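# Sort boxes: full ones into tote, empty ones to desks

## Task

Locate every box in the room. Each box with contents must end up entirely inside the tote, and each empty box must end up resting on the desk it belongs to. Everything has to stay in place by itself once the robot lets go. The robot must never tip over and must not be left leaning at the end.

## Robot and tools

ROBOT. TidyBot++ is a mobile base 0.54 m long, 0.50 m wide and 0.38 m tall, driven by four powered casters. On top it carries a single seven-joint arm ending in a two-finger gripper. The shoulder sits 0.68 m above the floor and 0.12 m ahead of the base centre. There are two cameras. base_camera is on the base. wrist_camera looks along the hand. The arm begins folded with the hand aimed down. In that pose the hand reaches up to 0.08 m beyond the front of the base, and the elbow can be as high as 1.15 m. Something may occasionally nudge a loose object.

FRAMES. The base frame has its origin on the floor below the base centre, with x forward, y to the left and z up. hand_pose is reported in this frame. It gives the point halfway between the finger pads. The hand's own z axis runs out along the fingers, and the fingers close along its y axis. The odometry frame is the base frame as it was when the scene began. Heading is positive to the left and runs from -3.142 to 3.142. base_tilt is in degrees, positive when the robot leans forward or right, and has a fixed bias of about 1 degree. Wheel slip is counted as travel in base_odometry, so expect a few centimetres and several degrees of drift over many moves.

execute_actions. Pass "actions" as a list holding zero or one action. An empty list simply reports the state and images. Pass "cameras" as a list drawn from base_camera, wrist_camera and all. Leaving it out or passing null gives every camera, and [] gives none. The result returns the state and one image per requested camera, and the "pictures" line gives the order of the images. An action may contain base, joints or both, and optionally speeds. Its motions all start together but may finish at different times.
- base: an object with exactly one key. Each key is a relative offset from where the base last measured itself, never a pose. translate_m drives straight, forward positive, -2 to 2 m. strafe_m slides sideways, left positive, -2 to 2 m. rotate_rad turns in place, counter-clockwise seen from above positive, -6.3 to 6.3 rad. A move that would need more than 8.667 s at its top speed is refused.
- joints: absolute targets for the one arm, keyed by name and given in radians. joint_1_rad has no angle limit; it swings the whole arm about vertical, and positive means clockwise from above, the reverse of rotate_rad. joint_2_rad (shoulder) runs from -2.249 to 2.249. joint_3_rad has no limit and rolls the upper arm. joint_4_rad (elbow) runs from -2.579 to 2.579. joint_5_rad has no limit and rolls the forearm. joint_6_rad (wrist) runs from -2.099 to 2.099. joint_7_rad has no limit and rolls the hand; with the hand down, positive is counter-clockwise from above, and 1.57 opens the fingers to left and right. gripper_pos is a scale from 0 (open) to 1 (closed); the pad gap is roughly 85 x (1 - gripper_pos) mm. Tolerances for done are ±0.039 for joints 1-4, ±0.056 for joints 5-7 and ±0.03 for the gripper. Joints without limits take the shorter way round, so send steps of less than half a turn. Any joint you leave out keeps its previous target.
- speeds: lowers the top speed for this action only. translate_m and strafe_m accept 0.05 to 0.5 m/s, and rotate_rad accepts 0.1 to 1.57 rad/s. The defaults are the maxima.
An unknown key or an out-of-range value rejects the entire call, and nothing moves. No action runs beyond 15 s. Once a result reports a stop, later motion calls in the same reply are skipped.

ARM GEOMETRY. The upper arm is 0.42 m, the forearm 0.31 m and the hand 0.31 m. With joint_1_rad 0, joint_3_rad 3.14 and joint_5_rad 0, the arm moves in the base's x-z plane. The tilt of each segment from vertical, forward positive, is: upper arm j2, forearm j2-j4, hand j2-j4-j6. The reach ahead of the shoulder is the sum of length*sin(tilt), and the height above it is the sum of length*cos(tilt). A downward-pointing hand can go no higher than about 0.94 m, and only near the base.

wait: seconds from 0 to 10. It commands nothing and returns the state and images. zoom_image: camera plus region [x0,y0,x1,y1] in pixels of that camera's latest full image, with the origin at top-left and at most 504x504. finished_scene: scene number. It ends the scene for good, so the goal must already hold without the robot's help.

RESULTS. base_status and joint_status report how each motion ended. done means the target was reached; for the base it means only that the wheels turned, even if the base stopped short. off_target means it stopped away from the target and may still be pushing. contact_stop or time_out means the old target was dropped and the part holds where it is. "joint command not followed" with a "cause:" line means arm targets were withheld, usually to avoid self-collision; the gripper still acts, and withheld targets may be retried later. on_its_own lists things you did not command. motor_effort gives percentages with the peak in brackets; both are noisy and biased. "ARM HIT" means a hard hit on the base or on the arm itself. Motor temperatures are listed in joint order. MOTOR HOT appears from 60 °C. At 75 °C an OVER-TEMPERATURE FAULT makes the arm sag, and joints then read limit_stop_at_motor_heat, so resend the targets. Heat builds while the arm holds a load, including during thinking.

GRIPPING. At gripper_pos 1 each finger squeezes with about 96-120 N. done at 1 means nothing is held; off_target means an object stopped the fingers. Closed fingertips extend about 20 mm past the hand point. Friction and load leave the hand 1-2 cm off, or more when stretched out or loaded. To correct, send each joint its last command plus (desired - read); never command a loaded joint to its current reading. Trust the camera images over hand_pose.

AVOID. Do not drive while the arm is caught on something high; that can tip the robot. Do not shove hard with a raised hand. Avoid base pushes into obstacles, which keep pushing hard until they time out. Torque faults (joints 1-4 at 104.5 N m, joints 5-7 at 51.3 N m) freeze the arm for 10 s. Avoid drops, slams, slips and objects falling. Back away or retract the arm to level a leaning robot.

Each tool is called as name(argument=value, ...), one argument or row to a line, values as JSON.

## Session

execute_actions(
  actions=[],
)

Scene clock: 0.00 s.
Motor temperatures (°C, as the motors report them): [30 34 32 31 40 38 44]
base_odometry: x=+0.000 y=+0.000 heading=+0.000 (m, m, rad; odometry frame)
base_tilt: forward=-0.5 right=-0.5 (deg)
base_status: not commanded
joint_positions: joint_1_rad=+0.032 joint_2_rad=-0.320 joint_3_rad=+3.174 joint_4_rad=-2.550 joint_5_rad=-0.005 joint_6_rad=-0.860 joint_7_rad=+1.521 gripper_pos=+0.000
joint_status: not commanded
motor_effort: joint_1_rad=+0 joint_2_rad=-2 joint_3_rad=+0 joint_4_rad=+12 joint_5_rad=-1 joint_6_rad=+0 joint_7_rad=+0 (%)
hand_pose: x=+0.2515 y=-0.0048 z=+0.5779 quat_wxyz=(-0.007, +0.998, -0.058, +0.026) (m; base frame)
pictures: base_camera, wrist_camera
Images, in order (width x height): base_camera 644x364, wrist_camera 644x476.

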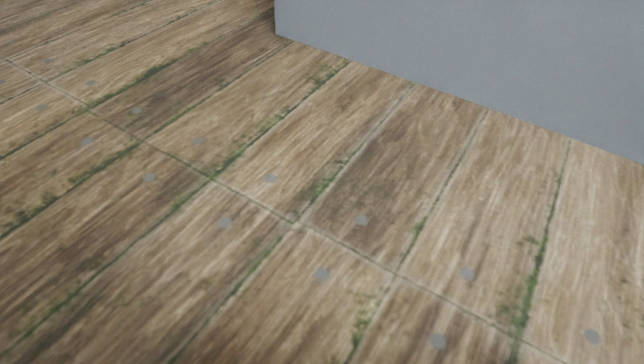

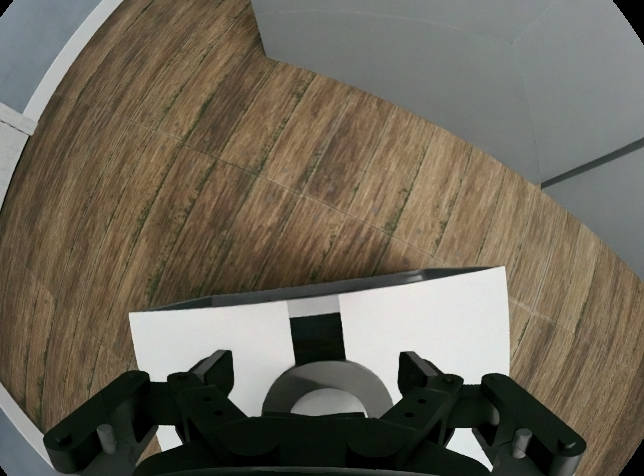

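execute_actions(
  actions=[
    {"base":{"rotate_rad":-0.62},"joints":{"joint_1_rad":2.0,"joint_2_rad":-0.5,"joint_3_rad":3.12,"joint_4_rad":-1.0,"joint_6_rad":-1.6,"joint_7_rad":1.58}},
  ],
)

Scene clock: 4.37 s.
Motor temperatures (°C, as the motors report them): [30 34 32 31 40 38 44]
base_odometry: x=+0.000 y=+0.000 heading=-0.620 (m, m, rad; odometry frame)
base_tilt: forward=-0.5 right=-0.5 (deg)
base_status: done
joint_positions: joint_1_rad=+1.988 joint_2_rad=-0.493 joint_3_rad=+3.141 joint_4_rad=-1.022 joint_5_rad=-0.005 joint_6_rad=-1.563 joint_7_rad=+1.549 gripper_pos=+0.000
joint_status: all done
motor_effort: joint_1_rad=+0(1) joint_2_rad=+4(8) joint_3_rad=+0(0) joint_4_rad=+13(19) joint_5_rad=-1(0) joint_6_rad=+7(7) joint_7_rad=+0(0) (%)
hand_pose: x=+0.0289 y=-0.2110 z=+1.1686 quat_wxyz=(+0.416, +0.466, -0.730, +0.279) (m; base frame)
pictures: base_camera, wrist_camera
Images, in order (width x height): base_camera 644x364, wrist_camera 644x476.

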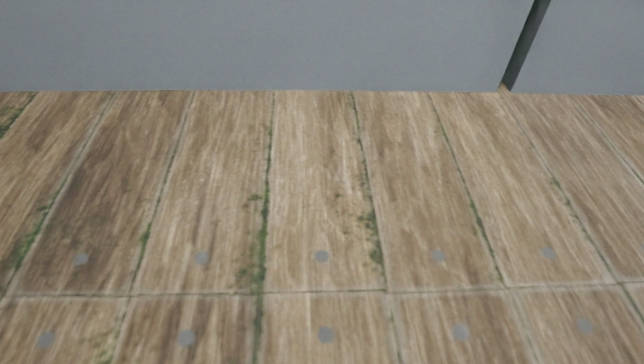

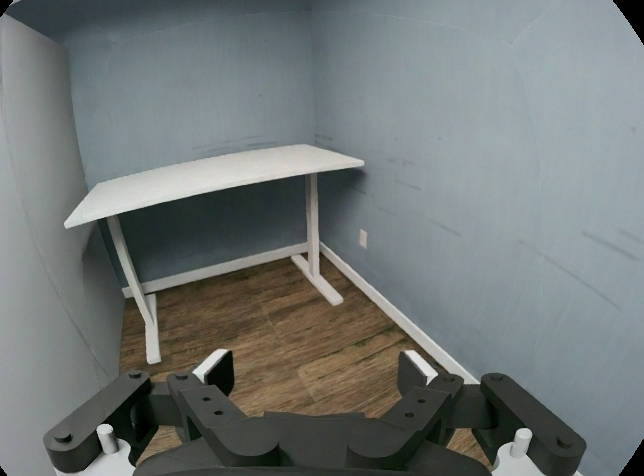

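execute_actions(
  actions=[
    {"base":{"strafe_m":1.05},"joints":{"joint_1_rad":-0.01}},
  ],
)

Scene clock: 8.43 s.
Motor temperatures (°C, as the motors report them): [30 34 32 31 40 38 44]
base_odometry: x=+0.611 y=+0.854 heading=-0.620 (m, m, rad; odometry frame)
base_tilt: forward=-0.5 right=-0.5 (deg)
base_status: done
joint_positions: joint_1_rad=+0.003 joint_2_rad=-0.497 joint_3_rad=+3.132 joint_4_rad=-1.022 joint_5_rad=-0.005 joint_6_rad=-1.564 joint_7_rad=+1.550 gripper_pos=+0.000
joint_status: all done
motor_effort: joint_1_rad=+1(0) joint_2_rad=+3(5) joint_3_rad=+1(2) joint_4_rad=+13(14) joint_5_rad=+0(0) joint_6_rad=+7(7) joint_7_rad=+1(0) (%)
hand_pose: x=+0.3465 y=+0.0062 z=+1.1692 quat_wxyz=(-0.007, +0.865, -0.005, +0.502) (m; base frame)
pictures: base_camera, wrist_camera
Images, in order (width x height): base_camera 644x364, wrist_camera 644x476.

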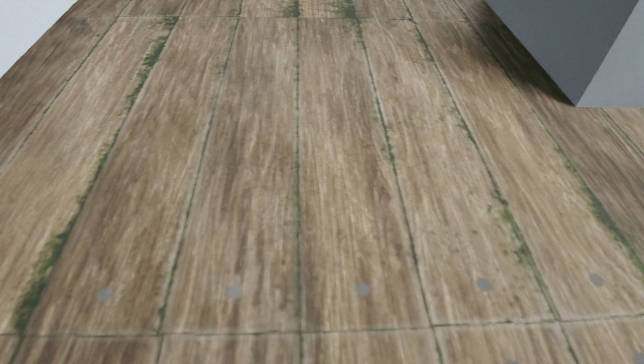

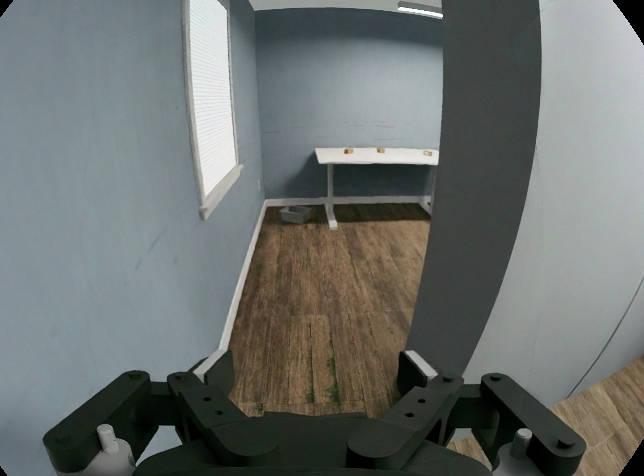

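execute_actions(
  actions=[
    {"base":{"translate_m":2.0},"joints":{"joint_1_rad":0.7}},
  ],
)

Scene clock: 14.57 s.
Motor temperatures (°C, as the motors report them): [30 34 32 31 40 38 44]
base_odometry: x=+2.238 y=-0.309 heading=-0.620 (m, m, rad; odometry frame)
base_tilt: forward=-0.6 right=-0.5 (deg)
base_status: done
joint_positions: joint_1_rad=+0.688 joint_2_rad=-0.498 joint_3_rad=+3.132 joint_4_rad=-1.021 joint_5_rad=-0.005 joint_6_rad=-1.565 joint_7_rad=+1.550 gripper_pos=+0.000
joint_status: all done
motor_effort: joint_1_rad=+0(1) joint_2_rad=+4(7) joint_3_rad=+0(2) joint_4_rad=+12(13) joint_5_rad=-1(0) joint_6_rad=+7(8) joint_7_rad=+0(0) (%)
hand_pose: x=+0.2983 y=-0.1384 z=+1.1698 quat_wxyz=(+0.162, +0.813, -0.295, +0.476) (m; base frame)
pictures: base_camera, wrist_camera
Images, in order (width x height): base_camera 644x364, wrist_camera 644x476.

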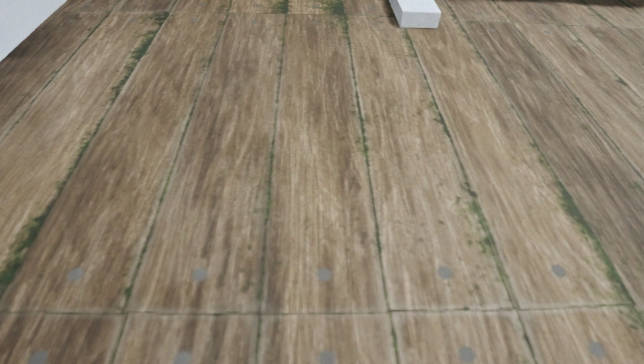

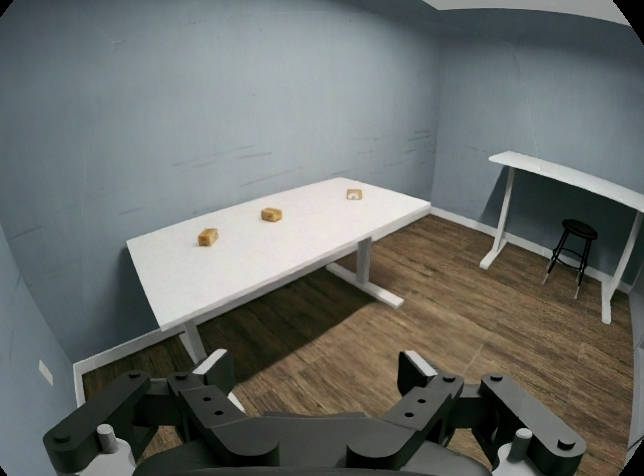

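zoom_image(
  camera="wrist_camera",
  region=[180, 170, 390, 270],
)

zoom_image(
  camera="wrist_camera",
  region=[470, 130, 644, 330],
)

Region (180, 170, 390, 270) of wrist_camera's 644x476 image, scaled by 2.400; it fills the top 240 rows of this view, and the rest is white.

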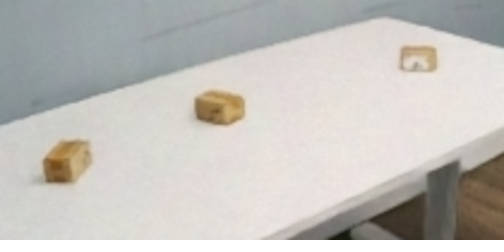

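Region (470, 130, 644, 330) of wrist_camera's 644x476 image, scaled by 2.520; it fills the left 438 columns of this view, and the rest is white.

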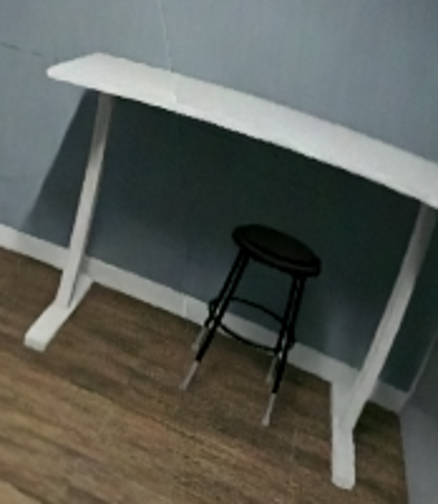

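execute_actions(
  actions=[
    {"base":{"strafe_m":-0.54},"joints":{"joint_1_rad":-0.18,"joint_2_rad":0.50,"joint_3_rad":3.16,"joint_4_rad":-0.735,"joint_6_rad":-1.79}},
  ],
  cameras=["wrist_camera"],
)

execute_actions(
  actions=[
    {"base":{"translate_m":0.68}},
  ],
)

Scene clock: 26.27 s.
Motor temperatures (°C, as the motors report them): [30 34 32 31 40 38 44]
base_odometry: x=+1.925 y=-0.748 heading=-0.620 (m, m, rad; odometry frame)
base_tilt: forward=-0.5 right=-0.5 (deg)
base_status: done
joint_positions: joint_1_rad=-0.169 joint_2_rad=+0.498 joint_3_rad=+3.142 joint_4_rad=-0.761 joint_5_rad=-0.005 joint_6_rad=-1.753 joint_7_rad=+1.550 gripper_pos=+0.000
joint_status: all done
motor_effort: joint_1_rad=+1(2) joint_2_rad=-33(36) joint_3_rad=+0(1) joint_4_rad=+16(18) joint_5_rad=-1(1) joint_6_rad=+1(9) joint_7_rad=+1(1) (%)
hand_pose: x=+0.6511 y=+0.0936 z=+0.8389 quat_wxyz=(-0.008, +0.995, +0.074, +0.064) (m; base frame)
pictures: wrist_camera
Images, in order (width x height): wrist_camera 644x476.

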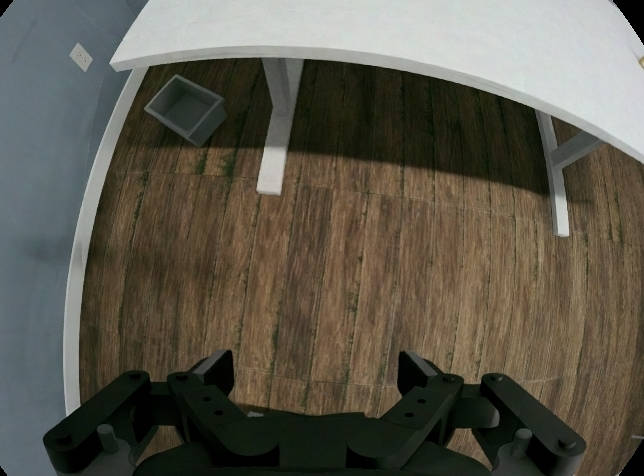

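Scene clock: 29.00 s.
Motor temperatures (°C, as the motors report them): [30 34 32 31 40 38 44]
base_odometry: x=+2.478 y=-1.144 heading=-0.621 (m, m, rad; odometry frame)
base_tilt: forward=-0.6 right=-0.4 (deg)
base_status: done
joint_positions: joint_1_rad=-0.170 joint_2_rad=+0.502 joint_3_rad=+3.142 joint_4_rad=-0.758 joint_5_rad=-0.005 joint_6_rad=-1.757 joint_7_rad=+1.550 gripper_pos=+0.000
joint_status: not commanded
motor_effort: joint_1_rad=+0(2) joint_2_rad=-33(36) joint_3_rad=-1(0) joint_4_rad=+16(17) joint_5_rad=+0(0) joint_6_rad=+1(1) joint_7_rad=+0(0) (%)
hand_pose: x=+0.6510 y=+0.0940 z=+0.8381 quat_wxyz=(-0.008, +0.995, +0.075, +0.062) (m; base frame)
pictures: base_camera, wrist_camera
Images, in order (width x height): base_camera 644x364, wrist_camera 644x476.

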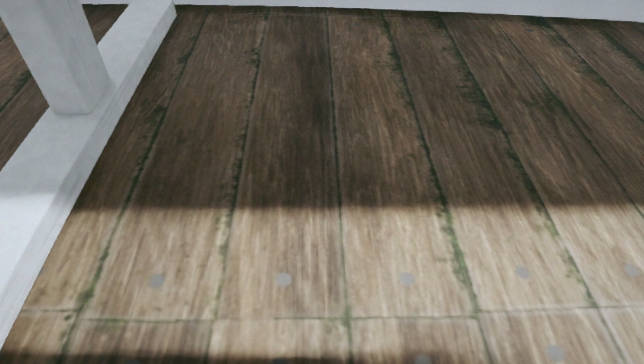

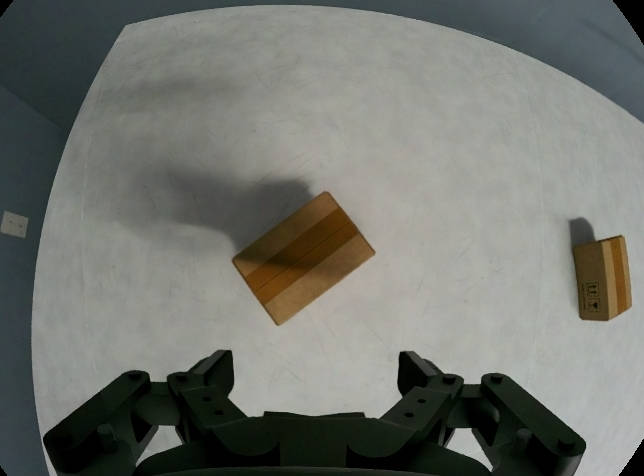

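execute_actions(
  actions=[
    {"base":{"translate_m":0.05},"joints":{"joint_1_rad":-0.21,"joint_2_rad":0.596,"joint_4_rad":-0.692,"joint_6_rad":-1.815,"joint_7_rad":0.585},"speeds":{"translate_m":0.15}},
  ],
)

Scene clock: 33.93 s.
Motor temperatures (°C, as the motors report them): [30 34 32 31 40 38 44]
base_odometry: x=+2.519 y=-1.173 heading=-0.621 (m, m, rad; odometry frame)
base_tilt: forward=-0.4 right=-0.5 (deg)
base_status: done
joint_positions: joint_1_rad=-0.198 joint_2_rad=+0.592 joint_3_rad=+3.142 joint_4_rad=-0.719 joint_5_rad=-0.005 joint_6_rad=-1.778 joint_7_rad=+0.594 gripper_pos=+0.000
joint_status: all done
motor_effort: joint_1_rad=+1(0) joint_2_rad=-36(36) joint_3_rad=+0(1) joint_4_rad=+16(16) joint_5_rad=+0(0) joint_6_rad=+0(1) joint_7_rad=+0(0) (%)
hand_pose: x=+0.6626 y=+0.1119 z=+0.8008 quat_wxyz=(-0.016, +0.925, -0.379, +0.021) (m; base frame)
pictures: base_camera, wrist_camera
Images, in order (width x height): base_camera 644x364, wrist_camera 644x476.

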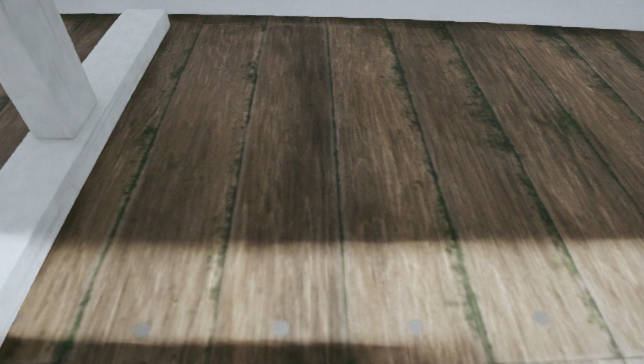

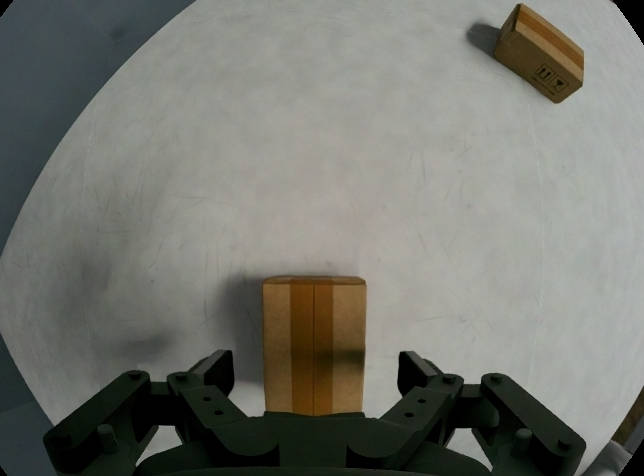

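execute_actions(
  actions=[
    {"joints":{"joint_2_rad":0.562,"joint_4_rad":-0.938,"joint_6_rad":-1.565}},
  ],
  cameras=["wrist_camera"],
)

Scene clock: 36.27 s.
Motor temperatures (°C, as the motors report them): [30 34 32 31 40 38 44]
base_odometry: x=+2.519 y=-1.173 heading=-0.621 (m, m, rad; odometry frame)
base_tilt: forward=-0.5 right=-0.4 (deg)
base_status: not commanded
joint_positions: joint_1_rad=-0.198 joint_2_rad=+0.574 joint_3_rad=+3.142 joint_4_rad=-0.917 joint_5_rad=-0.005 joint_6_rad=-1.600 joint_7_rad=+0.594 gripper_pos=+0.000
joint_status: all done
motor_effort: joint_1_rad=+1(1) joint_2_rad=-36(37) joint_3_rad=-1(1) joint_4_rad=+16(16) joint_5_rad=+0(0) joint_6_rad=+0(0) joint_7_rad=+0(0) (%)
hand_pose: x=+0.6653 y=+0.1125 z=+0.7493 quat_wxyz=(-0.016, +0.925, -0.379, +0.020) (m; base frame)
pictures: wrist_camera
Images, in order (width x height): wrist_camera 644x476.

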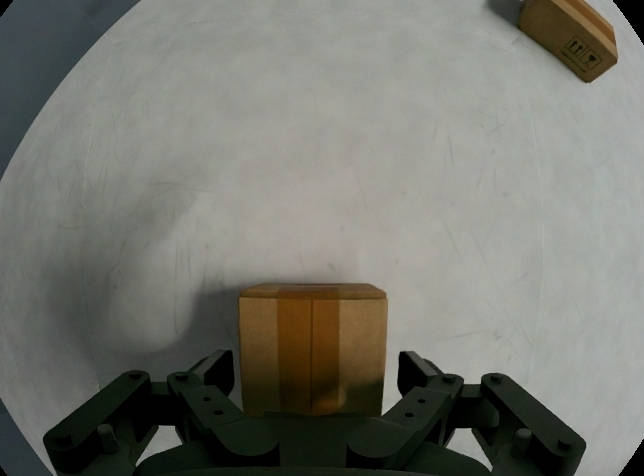

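execute_actions(
  actions=[
    {"joints":{"gripper_pos":1.0,"joint_6_rad":-1.60,"joint_4_rad":-0.917}},
  ],
  cameras=[],
)

execute_actions(
  actions=[
    {"joints":{"joint_4_rad":-0.83}},
  ],
  cameras=["wrist_camera"],
)

Scene clock: 38.33 s.
Motor temperatures (°C, as the motors report them): [30 34 32 31 40 38 44]
base_odometry: x=+2.519 y=-1.173 heading=-0.621 (m, m, rad; odometry frame)
base_tilt: forward=-0.5 right=-0.4 (deg)
base_status: not commanded
joint_positions: joint_1_rad=-0.198 joint_2_rad=+0.571 joint_3_rad=+3.142 joint_4_rad=-0.917 joint_5_rad=-0.005 joint_6_rad=-1.600 joint_7_rad=+0.594 gripper_pos=+0.349
joint_status: gripper_pos off_target (ended at +0.349, target +1.000); the others done
motor_effort: joint_1_rad=+1(1) joint_2_rad=-39(39) joint_3_rad=-1(1) joint_4_rad=+18(18) joint_5_rad=+0(1) joint_6_rad=+0(2) joint_7_rad=+0(0) (%)
hand_pose: x=+0.6651 y=+0.1125 z=+0.7513 quat_wxyz=(-0.017, +0.925, -0.379, +0.021) (m; base frame)
pictures: none
No camera images: the call's "cameras" was empty. Leave "cameras" out to get every camera's image.

Scene clock: 39.20 s.
Motor temperatures (°C, as the motors report them): [30 34 32 31 40 38 44]
base_odometry: x=+2.519 y=-1.173 heading=-0.621 (m, m, rad; odometry frame)
base_tilt: forward=-0.5 right=-0.4 (deg)
base_status: not commanded
joint_positions: joint_1_rad=-0.198 joint_2_rad=+0.577 joint_3_rad=+3.142 joint_4_rad=-0.862 joint_5_rad=-0.005 joint_6_rad=-1.600 joint_7_rad=+0.594 gripper_pos=+0.349
joint_status: all done
motor_effort: joint_1_rad=+0(0) joint_2_rad=-39(41) joint_3_rad=+0(1) joint_4_rad=+18(20) joint_5_rad=-1(1) joint_6_rad=+1(1) joint_7_rad=+0(0) (%)
hand_pose: x=+0.6803 y=+0.1155 z=+0.7660 quat_wxyz=(-0.030, +0.924, -0.379, +0.041) (m; base frame)
pictures: wrist_camera
Images, in order (width x height): wrist_camera 644x476.

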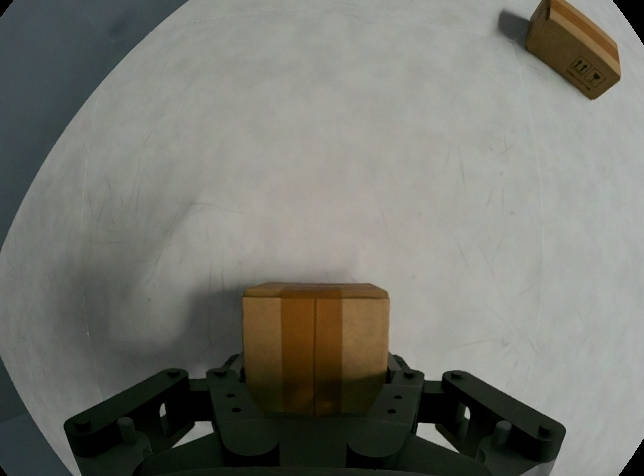

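execute_actions(
  actions=[
    {"base":{"translate_m":-0.1},"joints":{"joint_2_rad":0.49,"joint_7_rad":1.6}},
  ],
  cameras=[],
)

execute_actions(
  actions=[
    {"base":{"strafe_m":0.73},"joints":{"joint_1_rad":0.012,"joint_7_rad":2.71,"joint_6_rad":-1.75}},
  ],
)

Scene clock: 47.63 s.
Motor temperatures (°C, as the motors report them): [30 34 32 31 40 38 44]
base_odometry: x=+2.437 y=-1.115 heading=-0.621 (m, m, rad; odometry frame)
base_tilt: forward=-0.6 right=-0.4 (deg)
base_status: done
joint_positions: joint_1_rad=-0.201 joint_2_rad=+0.508 joint_3_rad=+3.143 joint_4_rad=-0.862 joint_5_rad=-0.005 joint_6_rad=-1.600 joint_7_rad=+1.591 gripper_pos=+0.349
joint_status: all done
motor_effort: joint_1_rad=+0(2) joint_2_rad=-38(43) joint_3_rad=+0(2) joint_4_rad=+19(20) joint_5_rad=+0(1) joint_6_rad=+2(2) joint_7_rad=+1(1) (%)
hand_pose: x=+0.6731 y=+0.1151 z=+0.8058 quat_wxyz=(-0.010, +0.990, +0.110, +0.086) (m; base frame)
pictures: none
No camera images: the call's "cameras" was empty. Leave "cameras" out to get every camera's image.

Scene clock: 50.60 s.
Motor temperatures (°C, as the motors report them): [30 34 32 31 40 38 44]
base_odometry: x=+2.862 y=-0.521 heading=-0.620 (m, m, rad; odometry frame)
base_tilt: forward=-0.5 right=-0.4 (deg)
base_status: done
joint_positions: joint_1_rad=+0.009 joint_2_rad=+0.508 joint_3_rad=+3.152 joint_4_rad=-0.861 joint_5_rad=-0.005 joint_6_rad=-1.717 joint_7_rad=+2.696 gripper_pos=+0.349
joint_status: all done
motor_effort: joint_1_rad=+1(3) joint_2_rad=-37(40) joint_3_rad=+0(3) joint_4_rad=+18(19) joint_5_rad=-1(2) joint_6_rad=+1(2) joint_7_rad=+0(0) (%)
hand_pose: x=+0.6490 y=-0.0064 z=+0.8015 quat_wxyz=(+0.015, +0.850, +0.526, +0.023) (m; base frame)
pictures: base_camera, wrist_camera
Images, in order (width x height): base_camera 644x364, wrist_camera 644x476.

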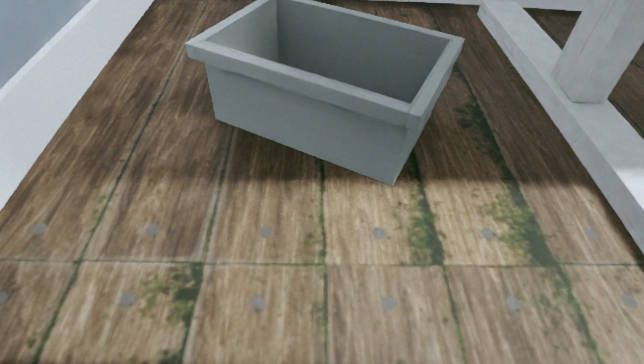

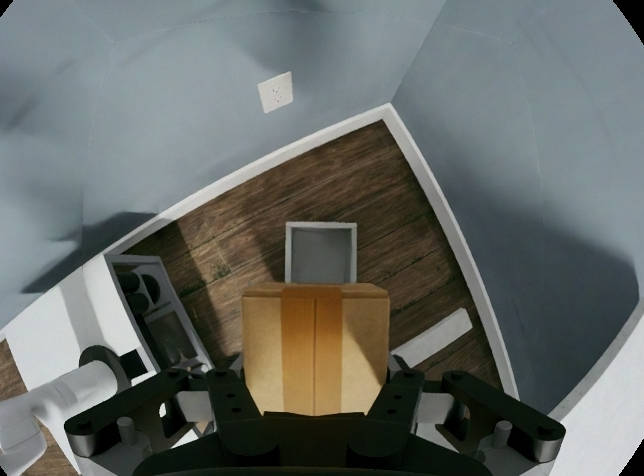

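execute_actions(
  actions=[
    {"base":{"translate_m":0.07},"joints":{"joint_1_rad":-0.077,"joint_2_rad":1.235,"joint_3_rad":3.152,"joint_4_rad":-1.45,"joint_6_rad":-0.39,"joint_7_rad":2.605}},
  ],
)

Scene clock: 55.83 s.
Motor temperatures (°C, as the motors report them): [30 34 32 31 40 38 44]
base_odometry: x=+2.919 y=-0.562 heading=-0.620 (m, m, rad; odometry frame)
base_tilt: forward=-0.5 right=-0.5 (deg)
base_status: done
joint_positions: joint_1_rad=-0.064 joint_2_rad=+1.254 joint_3_rad=+3.152 joint_4_rad=-1.436 joint_5_rad=-0.005 joint_6_rad=-0.426 joint_7_rad=+2.635 gripper_pos=+0.349
joint_status: all done
motor_effort: joint_1_rad=+1(1) joint_2_rad=-44(49) joint_3_rad=+0(1) joint_4_rad=+8(19) joint_5_rad=-1(1) joint_6_rad=+0(3) joint_7_rad=+0(0) (%)
hand_pose: x=+0.6634 y=+0.0304 z=+0.2189 quat_wxyz=(+0.010, +0.847, +0.532, +0.010) (m; base frame)
pictures: base_camera, wrist_camera
Images, in order (width x height): base_camera 644x364, wrist_camera 644x476.

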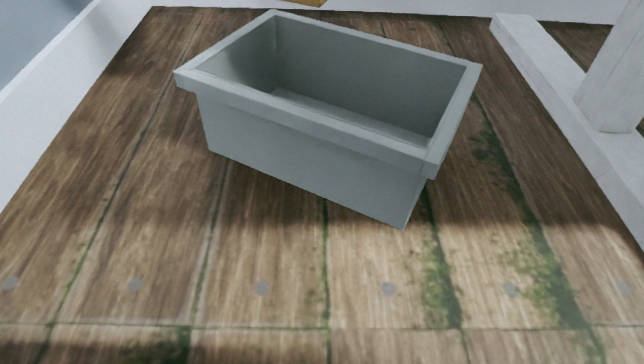

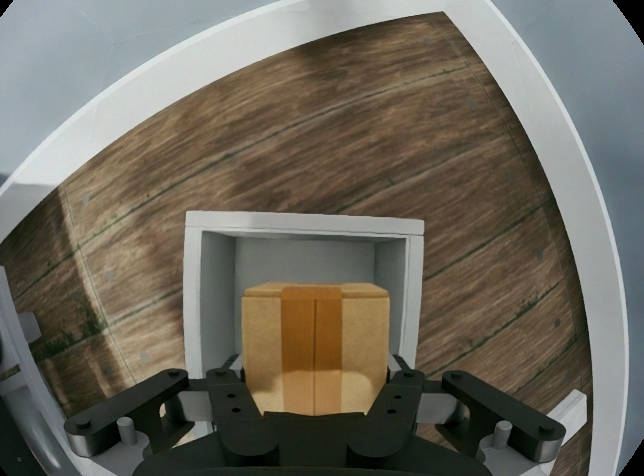

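execute_actions(
  actions=[
    {"joints":{"joint_2_rad":1.626,"joint_4_rad":-1.097,"joint_6_rad":-0.312,"joint_7_rad":2.572}},
  ],
)

Scene clock: 60.07 s.
Motor temperatures (°C, as the motors report them): [30 34 32 31 40 38 44]
base_odometry: x=+2.919 y=-0.562 heading=-0.620 (m, m, rad; odometry frame)
base_tilt: forward=-0.5 right=-0.4 (deg)
base_status: not commanded
joint_positions: joint_1_rad=-0.064 joint_2_rad=+1.647 joint_3_rad=+3.152 joint_4_rad=-1.125 joint_5_rad=-0.005 joint_6_rad=-0.348 joint_7_rad=+2.602 gripper_pos=+0.349
joint_status: all done
motor_effort: joint_1_rad=+0(1) joint_2_rad=-45(48) joint_3_rad=-1(1) joint_4_rad=+6(7) joint_5_rad=+0(0) joint_6_rad=+0(0) joint_7_rad=+0(1) (%)
hand_pose: x=+0.6584 y=+0.0302 z=+0.0455 quat_wxyz=(+0.009, +0.854, +0.519, +0.008) (m; base frame)
pictures: base_camera, wrist_camera
Images, in order (width x height): base_camera 644x364, wrist_camera 644x476.

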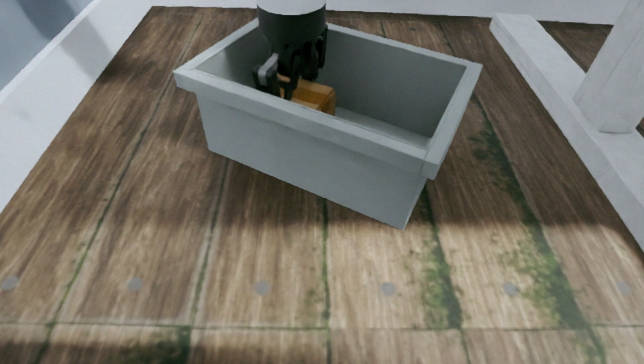

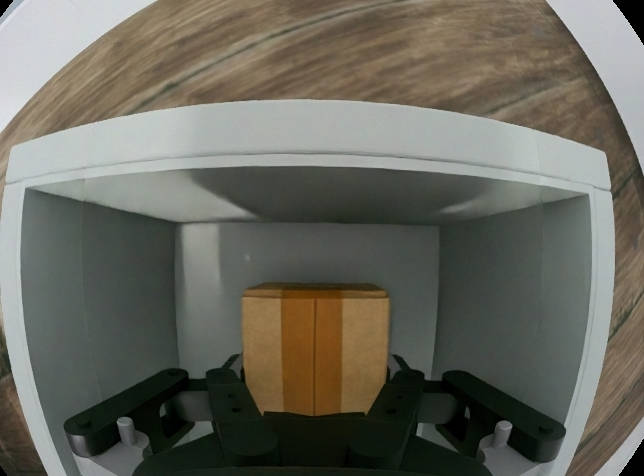

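execute_actions(
  actions=[
    {"joints":{"joint_2_rad":1.665,"joint_4_rad":-1.075}},
  ],
  cameras=["wrist_camera"],
)

Scene clock: 61.73 s.
Motor temperatures (°C, as the motors report them): [30 34 32 31 40 38 44]
base_odometry: x=+2.919 y=-0.562 heading=-0.620 (m, m, rad; odometry frame)
base_tilt: forward=-0.5 right=-0.4 (deg)
base_status: not commanded
joint_positions: joint_1_rad=-0.065 joint_2_rad=+1.671 joint_3_rad=+3.152 joint_4_rad=-1.097 joint_5_rad=-0.005 joint_6_rad=-0.347 joint_7_rad=+2.602 gripper_pos=+0.349
joint_status: all done
motor_effort: joint_1_rad=+0(2) joint_2_rad=-42(45) joint_3_rad=-1(1) joint_4_rad=+6(8) joint_5_rad=+0(0) joint_6_rad=+0(3) joint_7_rad=+0(1) (%)
hand_pose: x=+0.6597 y=+0.0306 z=+0.0357 quat_wxyz=(+0.010, +0.854, +0.520, +0.010) (m; base frame)
pictures: wrist_camera
Images, in order (width x height): wrist_camera 644x476.

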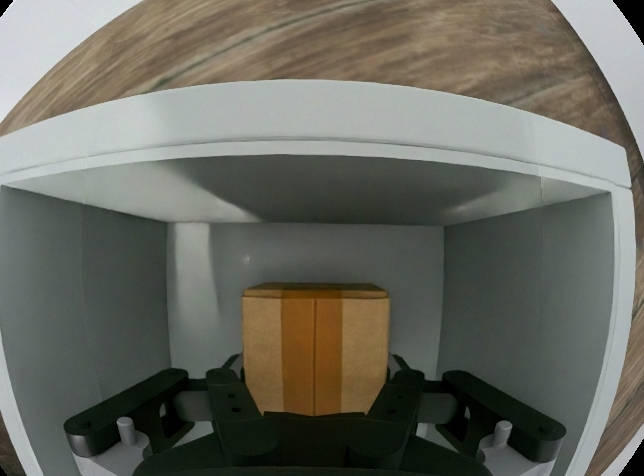

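execute_actions(
  actions=[
    {"joints":{"gripper_pos":0.22,"joint_4_rad":-1.117,"joint_6_rad":-0.375,"joint_2_rad":1.671}},
  ],
  cameras=[],
)

execute_actions(
  actions=[
    {"joints":{"joint_2_rad":1.35,"joint_4_rad":-1.41,"joint_6_rad":-0.44}},
  ],
)

Scene clock: 63.80 s.
Motor temperatures (°C, as the motors report them): [30 34 32 31 40 38 44]
base_odometry: x=+2.919 y=-0.562 heading=-0.620 (m, m, rad; odometry frame)
base_tilt: forward=-0.5 right=-0.4 (deg)
base_status: not commanded
joint_positions: joint_1_rad=-0.065 joint_2_rad=+1.671 joint_3_rad=+3.152 joint_4_rad=-1.100 joint_5_rad=-0.005 joint_6_rad=-0.347 joint_7_rad=+2.601 gripper_pos=+0.220
joint_status: all done
motor_effort: joint_1_rad=+1(0) joint_2_rad=-41(43) joint_3_rad=+0(1) joint_4_rad=+6(7) joint_5_rad=+0(0) joint_6_rad=+0(1) joint_7_rad=+0(0) (%)
hand_pose: x=+0.6584 y=+0.0306 z=+0.0356 quat_wxyz=(+0.010, +0.854, +0.519, +0.009) (m; base frame)
pictures: none
No camera images: the call's "cameras" was empty. Leave "cameras" out to get every camera's image.

Scene clock: 65.47 s.
Motor temperatures (°C, as the motors report them): [30 34 32 31 40 38 44]
base_odometry: x=+2.919 y=-0.562 heading=-0.620 (m, m, rad; odometry frame)
base_tilt: forward=-0.5 right=-0.5 (deg)
base_status: not commanded
joint_positions: joint_1_rad=-0.065 joint_2_rad=+1.349 joint_3_rad=+3.152 joint_4_rad=-1.385 joint_5_rad=-0.005 joint_6_rad=-0.404 joint_7_rad=+2.601 gripper_pos=+0.220
joint_status: all done
motor_effort: joint_1_rad=+1(1) joint_2_rad=-41(45) joint_3_rad=-1(2) joint_4_rad=+6(6) joint_5_rad=+0(1) joint_6_rad=+0(0) joint_7_rad=+0(0) (%)
hand_pose: x=+0.6544 y=+0.0303 z=+0.1743 quat_wxyz=(+0.005, +0.855, +0.518, +0.000) (m; base frame)
pictures: base_camera, wrist_camera
Images, in order (width x height): base_camera 644x364, wrist_camera 644x476.

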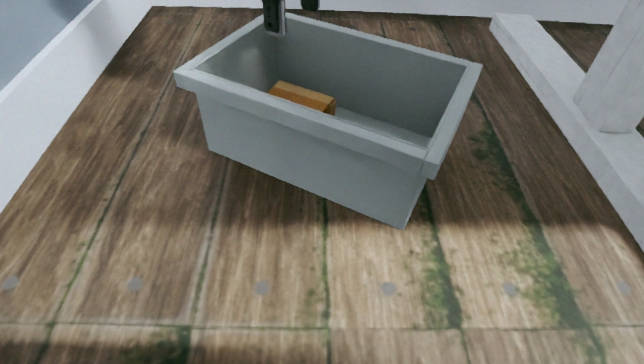

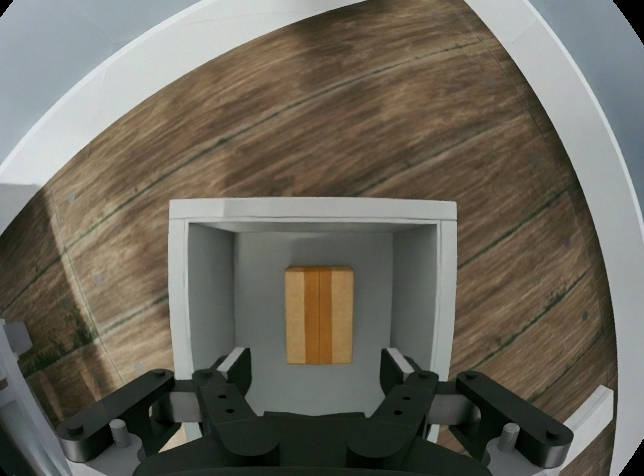

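execute_actions(
  actions=[
    {"base":{"translate_m":-0.06},"joints":{"joint_1_rad":0.0,"joint_2_rad":0.50,"joint_3_rad":3.135,"joint_4_rad":-0.735,"joint_6_rad":-1.79,"joint_7_rad":1.8,"gripper_pos":0}},
  ],
  cameras=[],
)

execute_actions(
  actions=[
    {"base":{"strafe_m":-0.97}},
  ],
)

Scene clock: 70.87 s.
Motor temperatures (°C, as the motors report them): [30 34 32 31 40 38 44]
base_odometry: x=+2.870 y=-0.527 heading=-0.620 (m, m, rad; odometry frame)
base_tilt: forward=-0.6 right=-0.5 (deg)
base_status: done
joint_positions: joint_1_rad=-0.014 joint_2_rad=+0.497 joint_3_rad=+3.152 joint_4_rad=-0.755 joint_5_rad=-0.005 joint_6_rad=-1.758 joint_7_rad=+1.828 gripper_pos=+0.000
joint_status: all done
motor_effort: joint_1_rad=+0(3) joint_2_rad=-33(48) joint_3_rad=+0(1) joint_4_rad=+16(16) joint_5_rad=+0(0) joint_6_rad=+1(2) joint_7_rad=+0(0) (%)
hand_pose: x=+0.6590 y=+0.0060 z=+0.8411 quat_wxyz=(+0.008, +0.989, +0.131, +0.065) (m; base frame)
pictures: none
No camera images: the call's "cameras" was empty. Leave "cameras" out to get every camera's image.

Scene clock: 74.17 s.
Motor temperatures (°C, as the motors report them): [30 34 32 31 40 38 44]
base_odometry: x=+2.306 y=-1.317 heading=-0.620 (m, m, rad; odometry frame)
base_tilt: forward=-0.5 right=-0.4 (deg)
base_status: done
joint_positions: joint_1_rad=+0.000 joint_2_rad=+0.498 joint_3_rad=+3.148 joint_4_rad=-0.755 joint_5_rad=-0.005 joint_6_rad=-1.758 joint_7_rad=+1.828 gripper_pos=+0.000
joint_status: not commanded
motor_effort: joint_1_rad=+1(3) joint_2_rad=-33(36) joint_3_rad=+0(2) joint_4_rad=+16(17) joint_5_rad=-1(0) joint_6_rad=+1(1) joint_7_rad=+0(0) (%)
hand_pose: x=+0.6590 y=+0.0000 z=+0.8412 quat_wxyz=(+0.008, +0.990, +0.126, +0.065) (m; base frame)
pictures: base_camera, wrist_camera
Images, in order (width x height): base_camera 644x364, wrist_camera 644x476.

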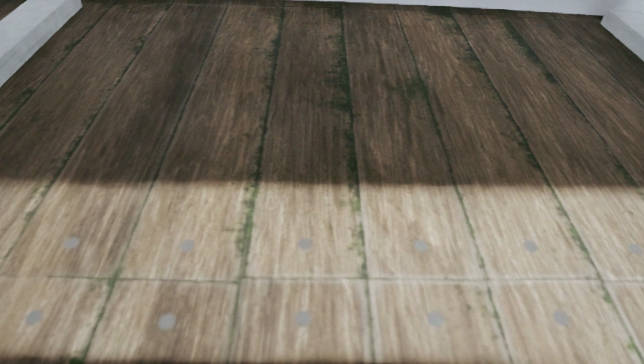

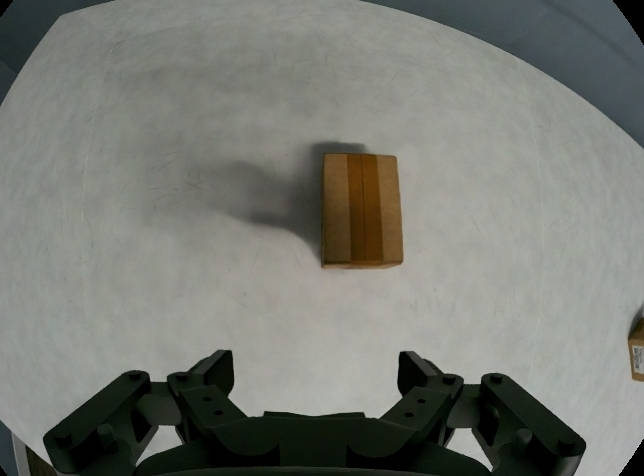

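execute_actions(
  actions=[
    {"base":{"translate_m":0.09},"joints":{"joint_1_rad":0.026,"joint_2_rad":0.596,"joint_4_rad":-0.70,"joint_6_rad":-1.812},"speeds":{"translate_m":0.2}},
  ],
  cameras=["wrist_camera"],
)

Scene clock: 77.10 s.
Motor temperatures (°C, as the motors report them): [30 34 32 31 40 38 44]
base_odometry: x=+2.380 y=-1.369 heading=-0.620 (m, m, rad; odometry frame)
base_tilt: forward=-0.5 right=-0.5 (deg)
base_status: done
joint_positions: joint_1_rad=+0.016 joint_2_rad=+0.599 joint_3_rad=+3.148 joint_4_rad=-0.722 joint_5_rad=-0.005 joint_6_rad=-1.775 joint_7_rad=+1.828 gripper_pos=+0.000
joint_status: all done
motor_effort: joint_1_rad=+1(1) joint_2_rad=-36(41) joint_3_rad=+0(0) joint_4_rad=+16(18) joint_5_rad=+0(1) joint_6_rad=+0(1) joint_7_rad=+0(0) (%)
hand_pose: x=+0.6748 y=-0.0085 z=+0.7959 quat_wxyz=(+0.003, +0.993, +0.118, +0.022) (m; base frame)
pictures: wrist_camera
Images, in order (width x height): wrist_camera 644x476.

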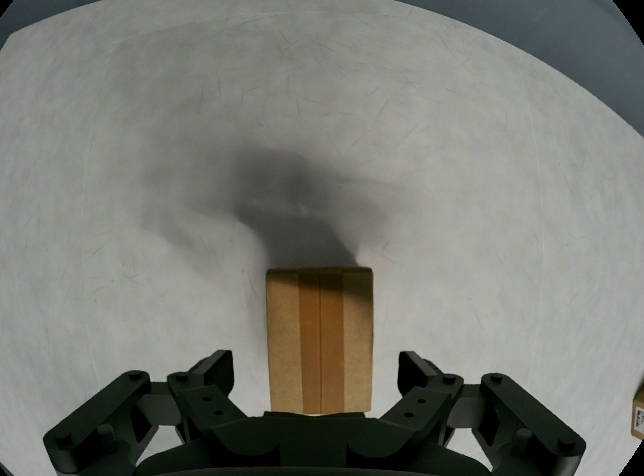

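execute_actions(
  actions=[
    {"joints":{"joint_2_rad":0.562,"joint_4_rad":-0.936,"joint_6_rad":-1.56}},
  ],
  cameras=["wrist_camera"],
)

execute_actions(
  actions=[
    {"joints":{"gripper_pos":1.0,"joint_6_rad":-1.595,"joint_4_rad":-0.915}},
  ],
  cameras=[],
)

execute_actions(
  actions=[
    {"joints":{"joint_2_rad":0.52}},
  ],
  cameras=["wrist_camera"],
)

Scene clock: 79.70 s.
Motor temperatures (°C, as the motors report them): [30 34 32 31 40 38 44]
base_odometry: x=+2.380 y=-1.369 heading=-0.620 (m, m, rad; odometry frame)
base_tilt: forward=-0.5 right=-0.4 (deg)
base_status: not commanded
joint_positions: joint_1_rad=+0.016 joint_2_rad=+0.574 joint_3_rad=+3.148 joint_4_rad=-0.915 joint_5_rad=-0.005 joint_6_rad=-1.595 joint_7_rad=+1.828 gripper_pos=+0.000
joint_status: all done
motor_effort: joint_1_rad=+0(0) joint_2_rad=-35(37) joint_3_rad=+0(0) joint_4_rad=+16(17) joint_5_rad=-1(1) joint_6_rad=+0(1) joint_7_rad=+0(1) (%)
hand_pose: x=+0.6789 y=-0.0088 z=+0.7501 quat_wxyz=(+0.003, +0.993, +0.118, +0.029) (m; base frame)
pictures: wrist_camera
Images, in order (width x height): wrist_camera 644x476.

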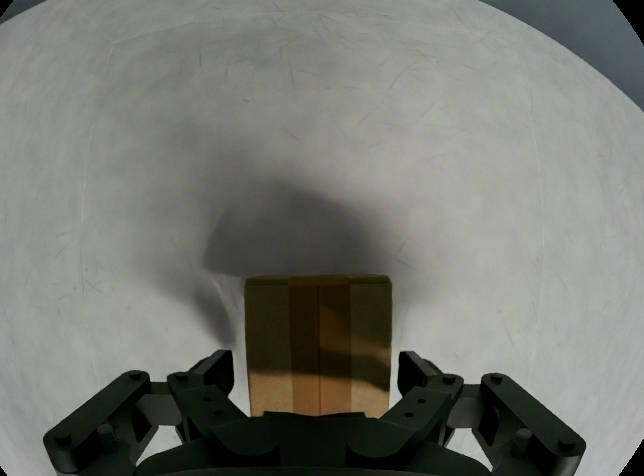

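Scene clock: 80.80 s.
Motor temperatures (°C, as the motors report them): [30 34 32 31 40 38 44]
base_odometry: x=+2.379 y=-1.369 heading=-0.620 (m, m, rad; odometry frame)
base_tilt: forward=-0.5 right=-0.5 (deg)
base_status: not commanded
joint_positions: joint_1_rad=+0.016 joint_2_rad=+0.571 joint_3_rad=+3.148 joint_4_rad=-0.915 joint_5_rad=-0.005 joint_6_rad=-1.595 joint_7_rad=+1.828 gripper_pos=+0.347
joint_status: gripper_pos off_target (ended at +0.347, target +1.000); the others done
motor_effort: joint_1_rad=+1(0) joint_2_rad=-39(39) joint_3_rad=-1(1) joint_4_rad=+19(18) joint_5_rad=+0(0) joint_6_rad=+1(2) joint_7_rad=+1(1) (%)
hand_pose: x=+0.6787 y=-0.0090 z=+0.7516 quat_wxyz=(+0.004, +0.993, +0.118, +0.030) (m; base frame)
pictures: none
No camera images: the call's "cameras" was empty. Leave "cameras" out to get every camera's image.

Scene clock: 81.63 s.
Motor temperatures (°C, as the motors report them): [30 34 32 31 40 38 44]
base_odometry: x=+2.379 y=-1.369 heading=-0.620 (m, m, rad; odometry frame)
base_tilt: forward=-0.5 right=-0.5 (deg)
base_status: not commanded
joint_positions: joint_1_rad=+0.016 joint_2_rad=+0.546 joint_3_rad=+3.148 joint_4_rad=-0.915 joint_5_rad=-0.005 joint_6_rad=-1.595 joint_7_rad=+1.828 gripper_pos=+0.347
joint_status: all done
motor_effort: joint_1_rad=+1(0) joint_2_rad=-38(43) joint_3_rad=+0(0) joint_4_rad=+19(20) joint_5_rad=-1(0) joint_6_rad=+1(1) joint_7_rad=+0(0) (%)
hand_pose: x=+0.6767 y=-0.0090 z=+0.7657 quat_wxyz=(+0.005, +0.992, +0.118, +0.043) (m; base frame)
pictures: wrist_camera
Images, in order (width x height): wrist_camera 644x476.

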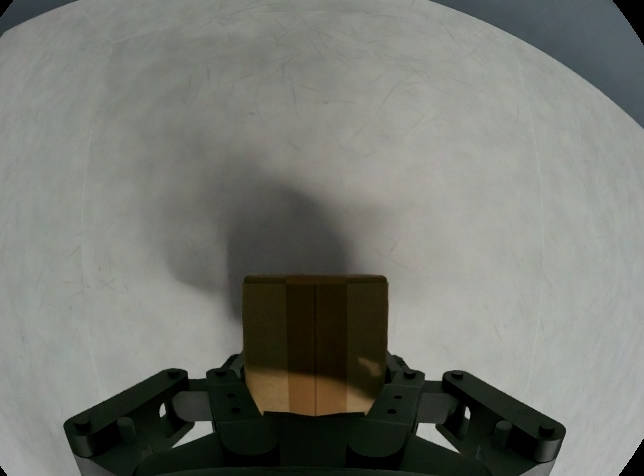

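execute_actions(
  actions=[
    {"base":{"translate_m":-0.08},"joints":{"joint_2_rad":0.47}},
  ],
  cameras=[],
)

execute_actions(
  actions=[
    {"base":{"strafe_m":0.91},"joints":{"joint_1_rad":-0.005,"joint_7_rad":2.69,"joint_3_rad":3.148}},
  ],
  cameras=["base_camera"],
)

execute_actions(
  actions=[
    {"joints":{"joint_2_rad":1.30,"joint_4_rad":-1.41,"joint_6_rad":-0.375}},
  ],
)

Scene clock: 85.03 s.
Motor temperatures (°C, as the motors report them): [30 34 32 31 40 38 44]
base_odometry: x=+2.314 y=-1.322 heading=-0.620 (m, m, rad; odometry frame)
base_tilt: forward=-0.4 right=-0.4 (deg)
base_status: done
joint_positions: joint_1_rad=+0.016 joint_2_rad=+0.488 joint_3_rad=+3.148 joint_4_rad=-0.915 joint_5_rad=-0.005 joint_6_rad=-1.595 joint_7_rad=+1.828 gripper_pos=+0.347
joint_status: all done
motor_effort: joint_1_rad=+0(1) joint_2_rad=-37(44) joint_3_rad=+0(1) joint_4_rad=+19(20) joint_5_rad=-1(1) joint_6_rad=+2(2) joint_7_rad=+0(0) (%)
hand_pose: x=+0.6710 y=-0.0090 z=+0.7978 quat_wxyz=(+0.009, +0.990, +0.117, +0.071) (m; base frame)
pictures: none
No camera images: the call's "cameras" was empty. Leave "cameras" out to get every camera's image.

Scene clock: 88.23 s.
Motor temperatures (°C, as the motors report them): [30 34 32 31 40 38 44]
base_odometry: x=+2.844 y=-0.582 heading=-0.621 (m, m, rad; odometry frame)
base_tilt: forward=-0.5 right=-0.4 (deg)
base_status: done
joint_positions: joint_1_rad=-0.006 joint_2_rad=+0.488 joint_3_rad=+3.148 joint_4_rad=-0.915 joint_5_rad=-0.005 joint_6_rad=-1.595 joint_7_rad=+2.681 gripper_pos=+0.347
joint_status: all done
motor_effort: joint_1_rad=+1(4) joint_2_rad=-38(40) joint_3_rad=-1(2) joint_4_rad=+19(20) joint_5_rad=-1(1) joint_6_rad=+1(2) joint_7_rad=+0(1) (%)
hand_pose: x=+0.6710 y=+0.0034 z=+0.7978 quat_wxyz=(+0.037, +0.847, +0.526, +0.062) (m; base frame)
pictures: base_camera
Images, in order (width x height): base_camera 644x364.

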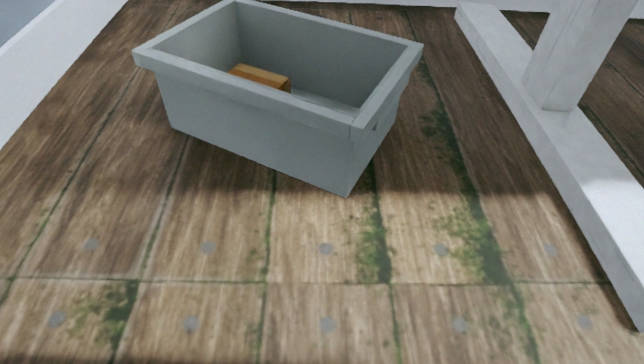

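Scene clock: 90.47 s.
Motor temperatures (°C, as the motors report them): [30 34 32 31 40 38 44]
base_odometry: x=+2.844 y=-0.582 heading=-0.621 (m, m, rad; odometry frame)
base_tilt: forward=-0.5 right=-0.4 (deg)
base_status: not commanded
joint_positions: joint_1_rad=-0.006 joint_2_rad=+1.318 joint_3_rad=+3.148 joint_4_rad=-1.393 joint_5_rad=-0.005 joint_6_rad=-0.409 joint_7_rad=+2.681 gripper_pos=+0.347
joint_status: all done
motor_effort: joint_1_rad=+0(1) joint_2_rad=-45(52) joint_3_rad=-1(1) joint_4_rad=+7(19) joint_5_rad=+0(1) joint_6_rad=+0(2) joint_7_rad=+0(0) (%)
hand_pose: x=+0.6648 y=+0.0013 z=+0.1904 quat_wxyz=(+0.008, +0.850, +0.527, +0.008) (m; base frame)
pictures: base_camera, wrist_camera
Images, in order (width x height): base_camera 644x364, wrist_camera 644x476.

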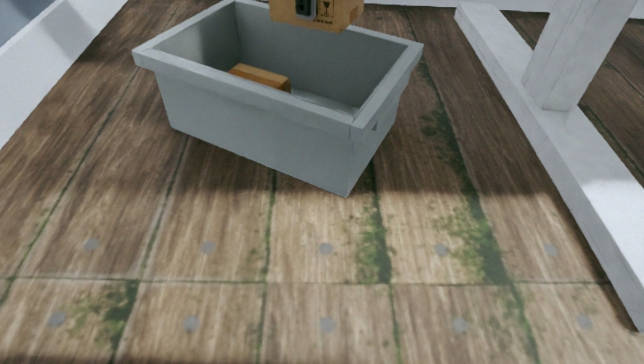

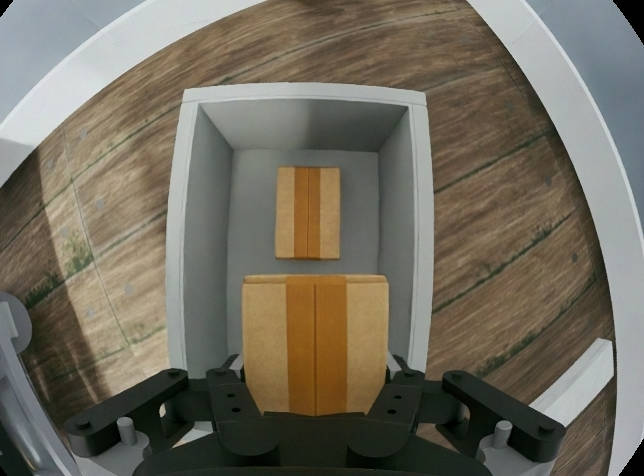

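execute_actions(
  actions=[
    {"joints":{"joint_2_rad":1.634,"joint_4_rad":-1.097,"joint_6_rad":-0.312}},
  ],
)

Scene clock: 93.90 s.
Motor temperatures (°C, as the motors report them): [30 34 32 31 40 38 44]
base_odometry: x=+2.844 y=-0.582 heading=-0.621 (m, m, rad; odometry frame)
base_tilt: forward=-0.5 right=-0.5 (deg)
base_status: not commanded
joint_positions: joint_1_rad=-0.006 joint_2_rad=+1.652 joint_3_rad=+3.148 joint_4_rad=-1.123 joint_5_rad=-0.005 joint_6_rad=-0.347 joint_7_rad=+2.681 gripper_pos=+0.347
joint_status: all done
motor_effort: joint_1_rad=+0(1) joint_2_rad=-45(48) joint_3_rad=-1(2) joint_4_rad=+6(8) joint_5_rad=-1(1) joint_6_rad=+0(2) joint_7_rad=+0(0) (%)
hand_pose: x=+0.6567 y=+0.0013 z=+0.0428 quat_wxyz=(+0.007, +0.849, +0.528, +0.007) (m; base frame)
pictures: base_camera, wrist_camera
Images, in order (width x height): base_camera 644x364, wrist_camera 644x476.

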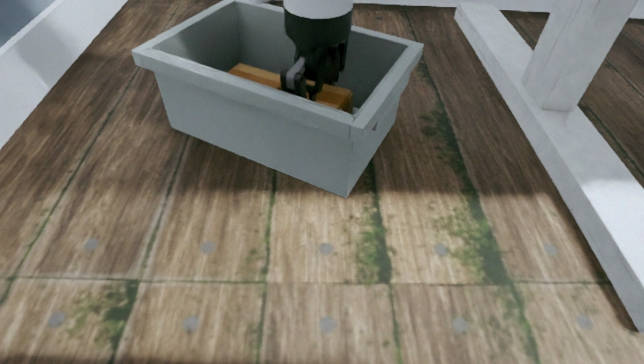

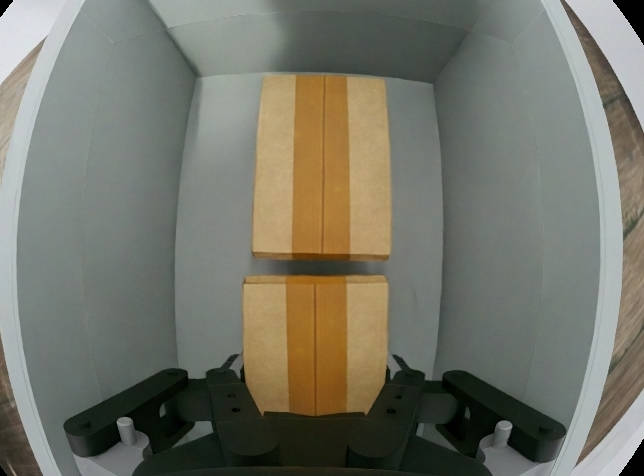

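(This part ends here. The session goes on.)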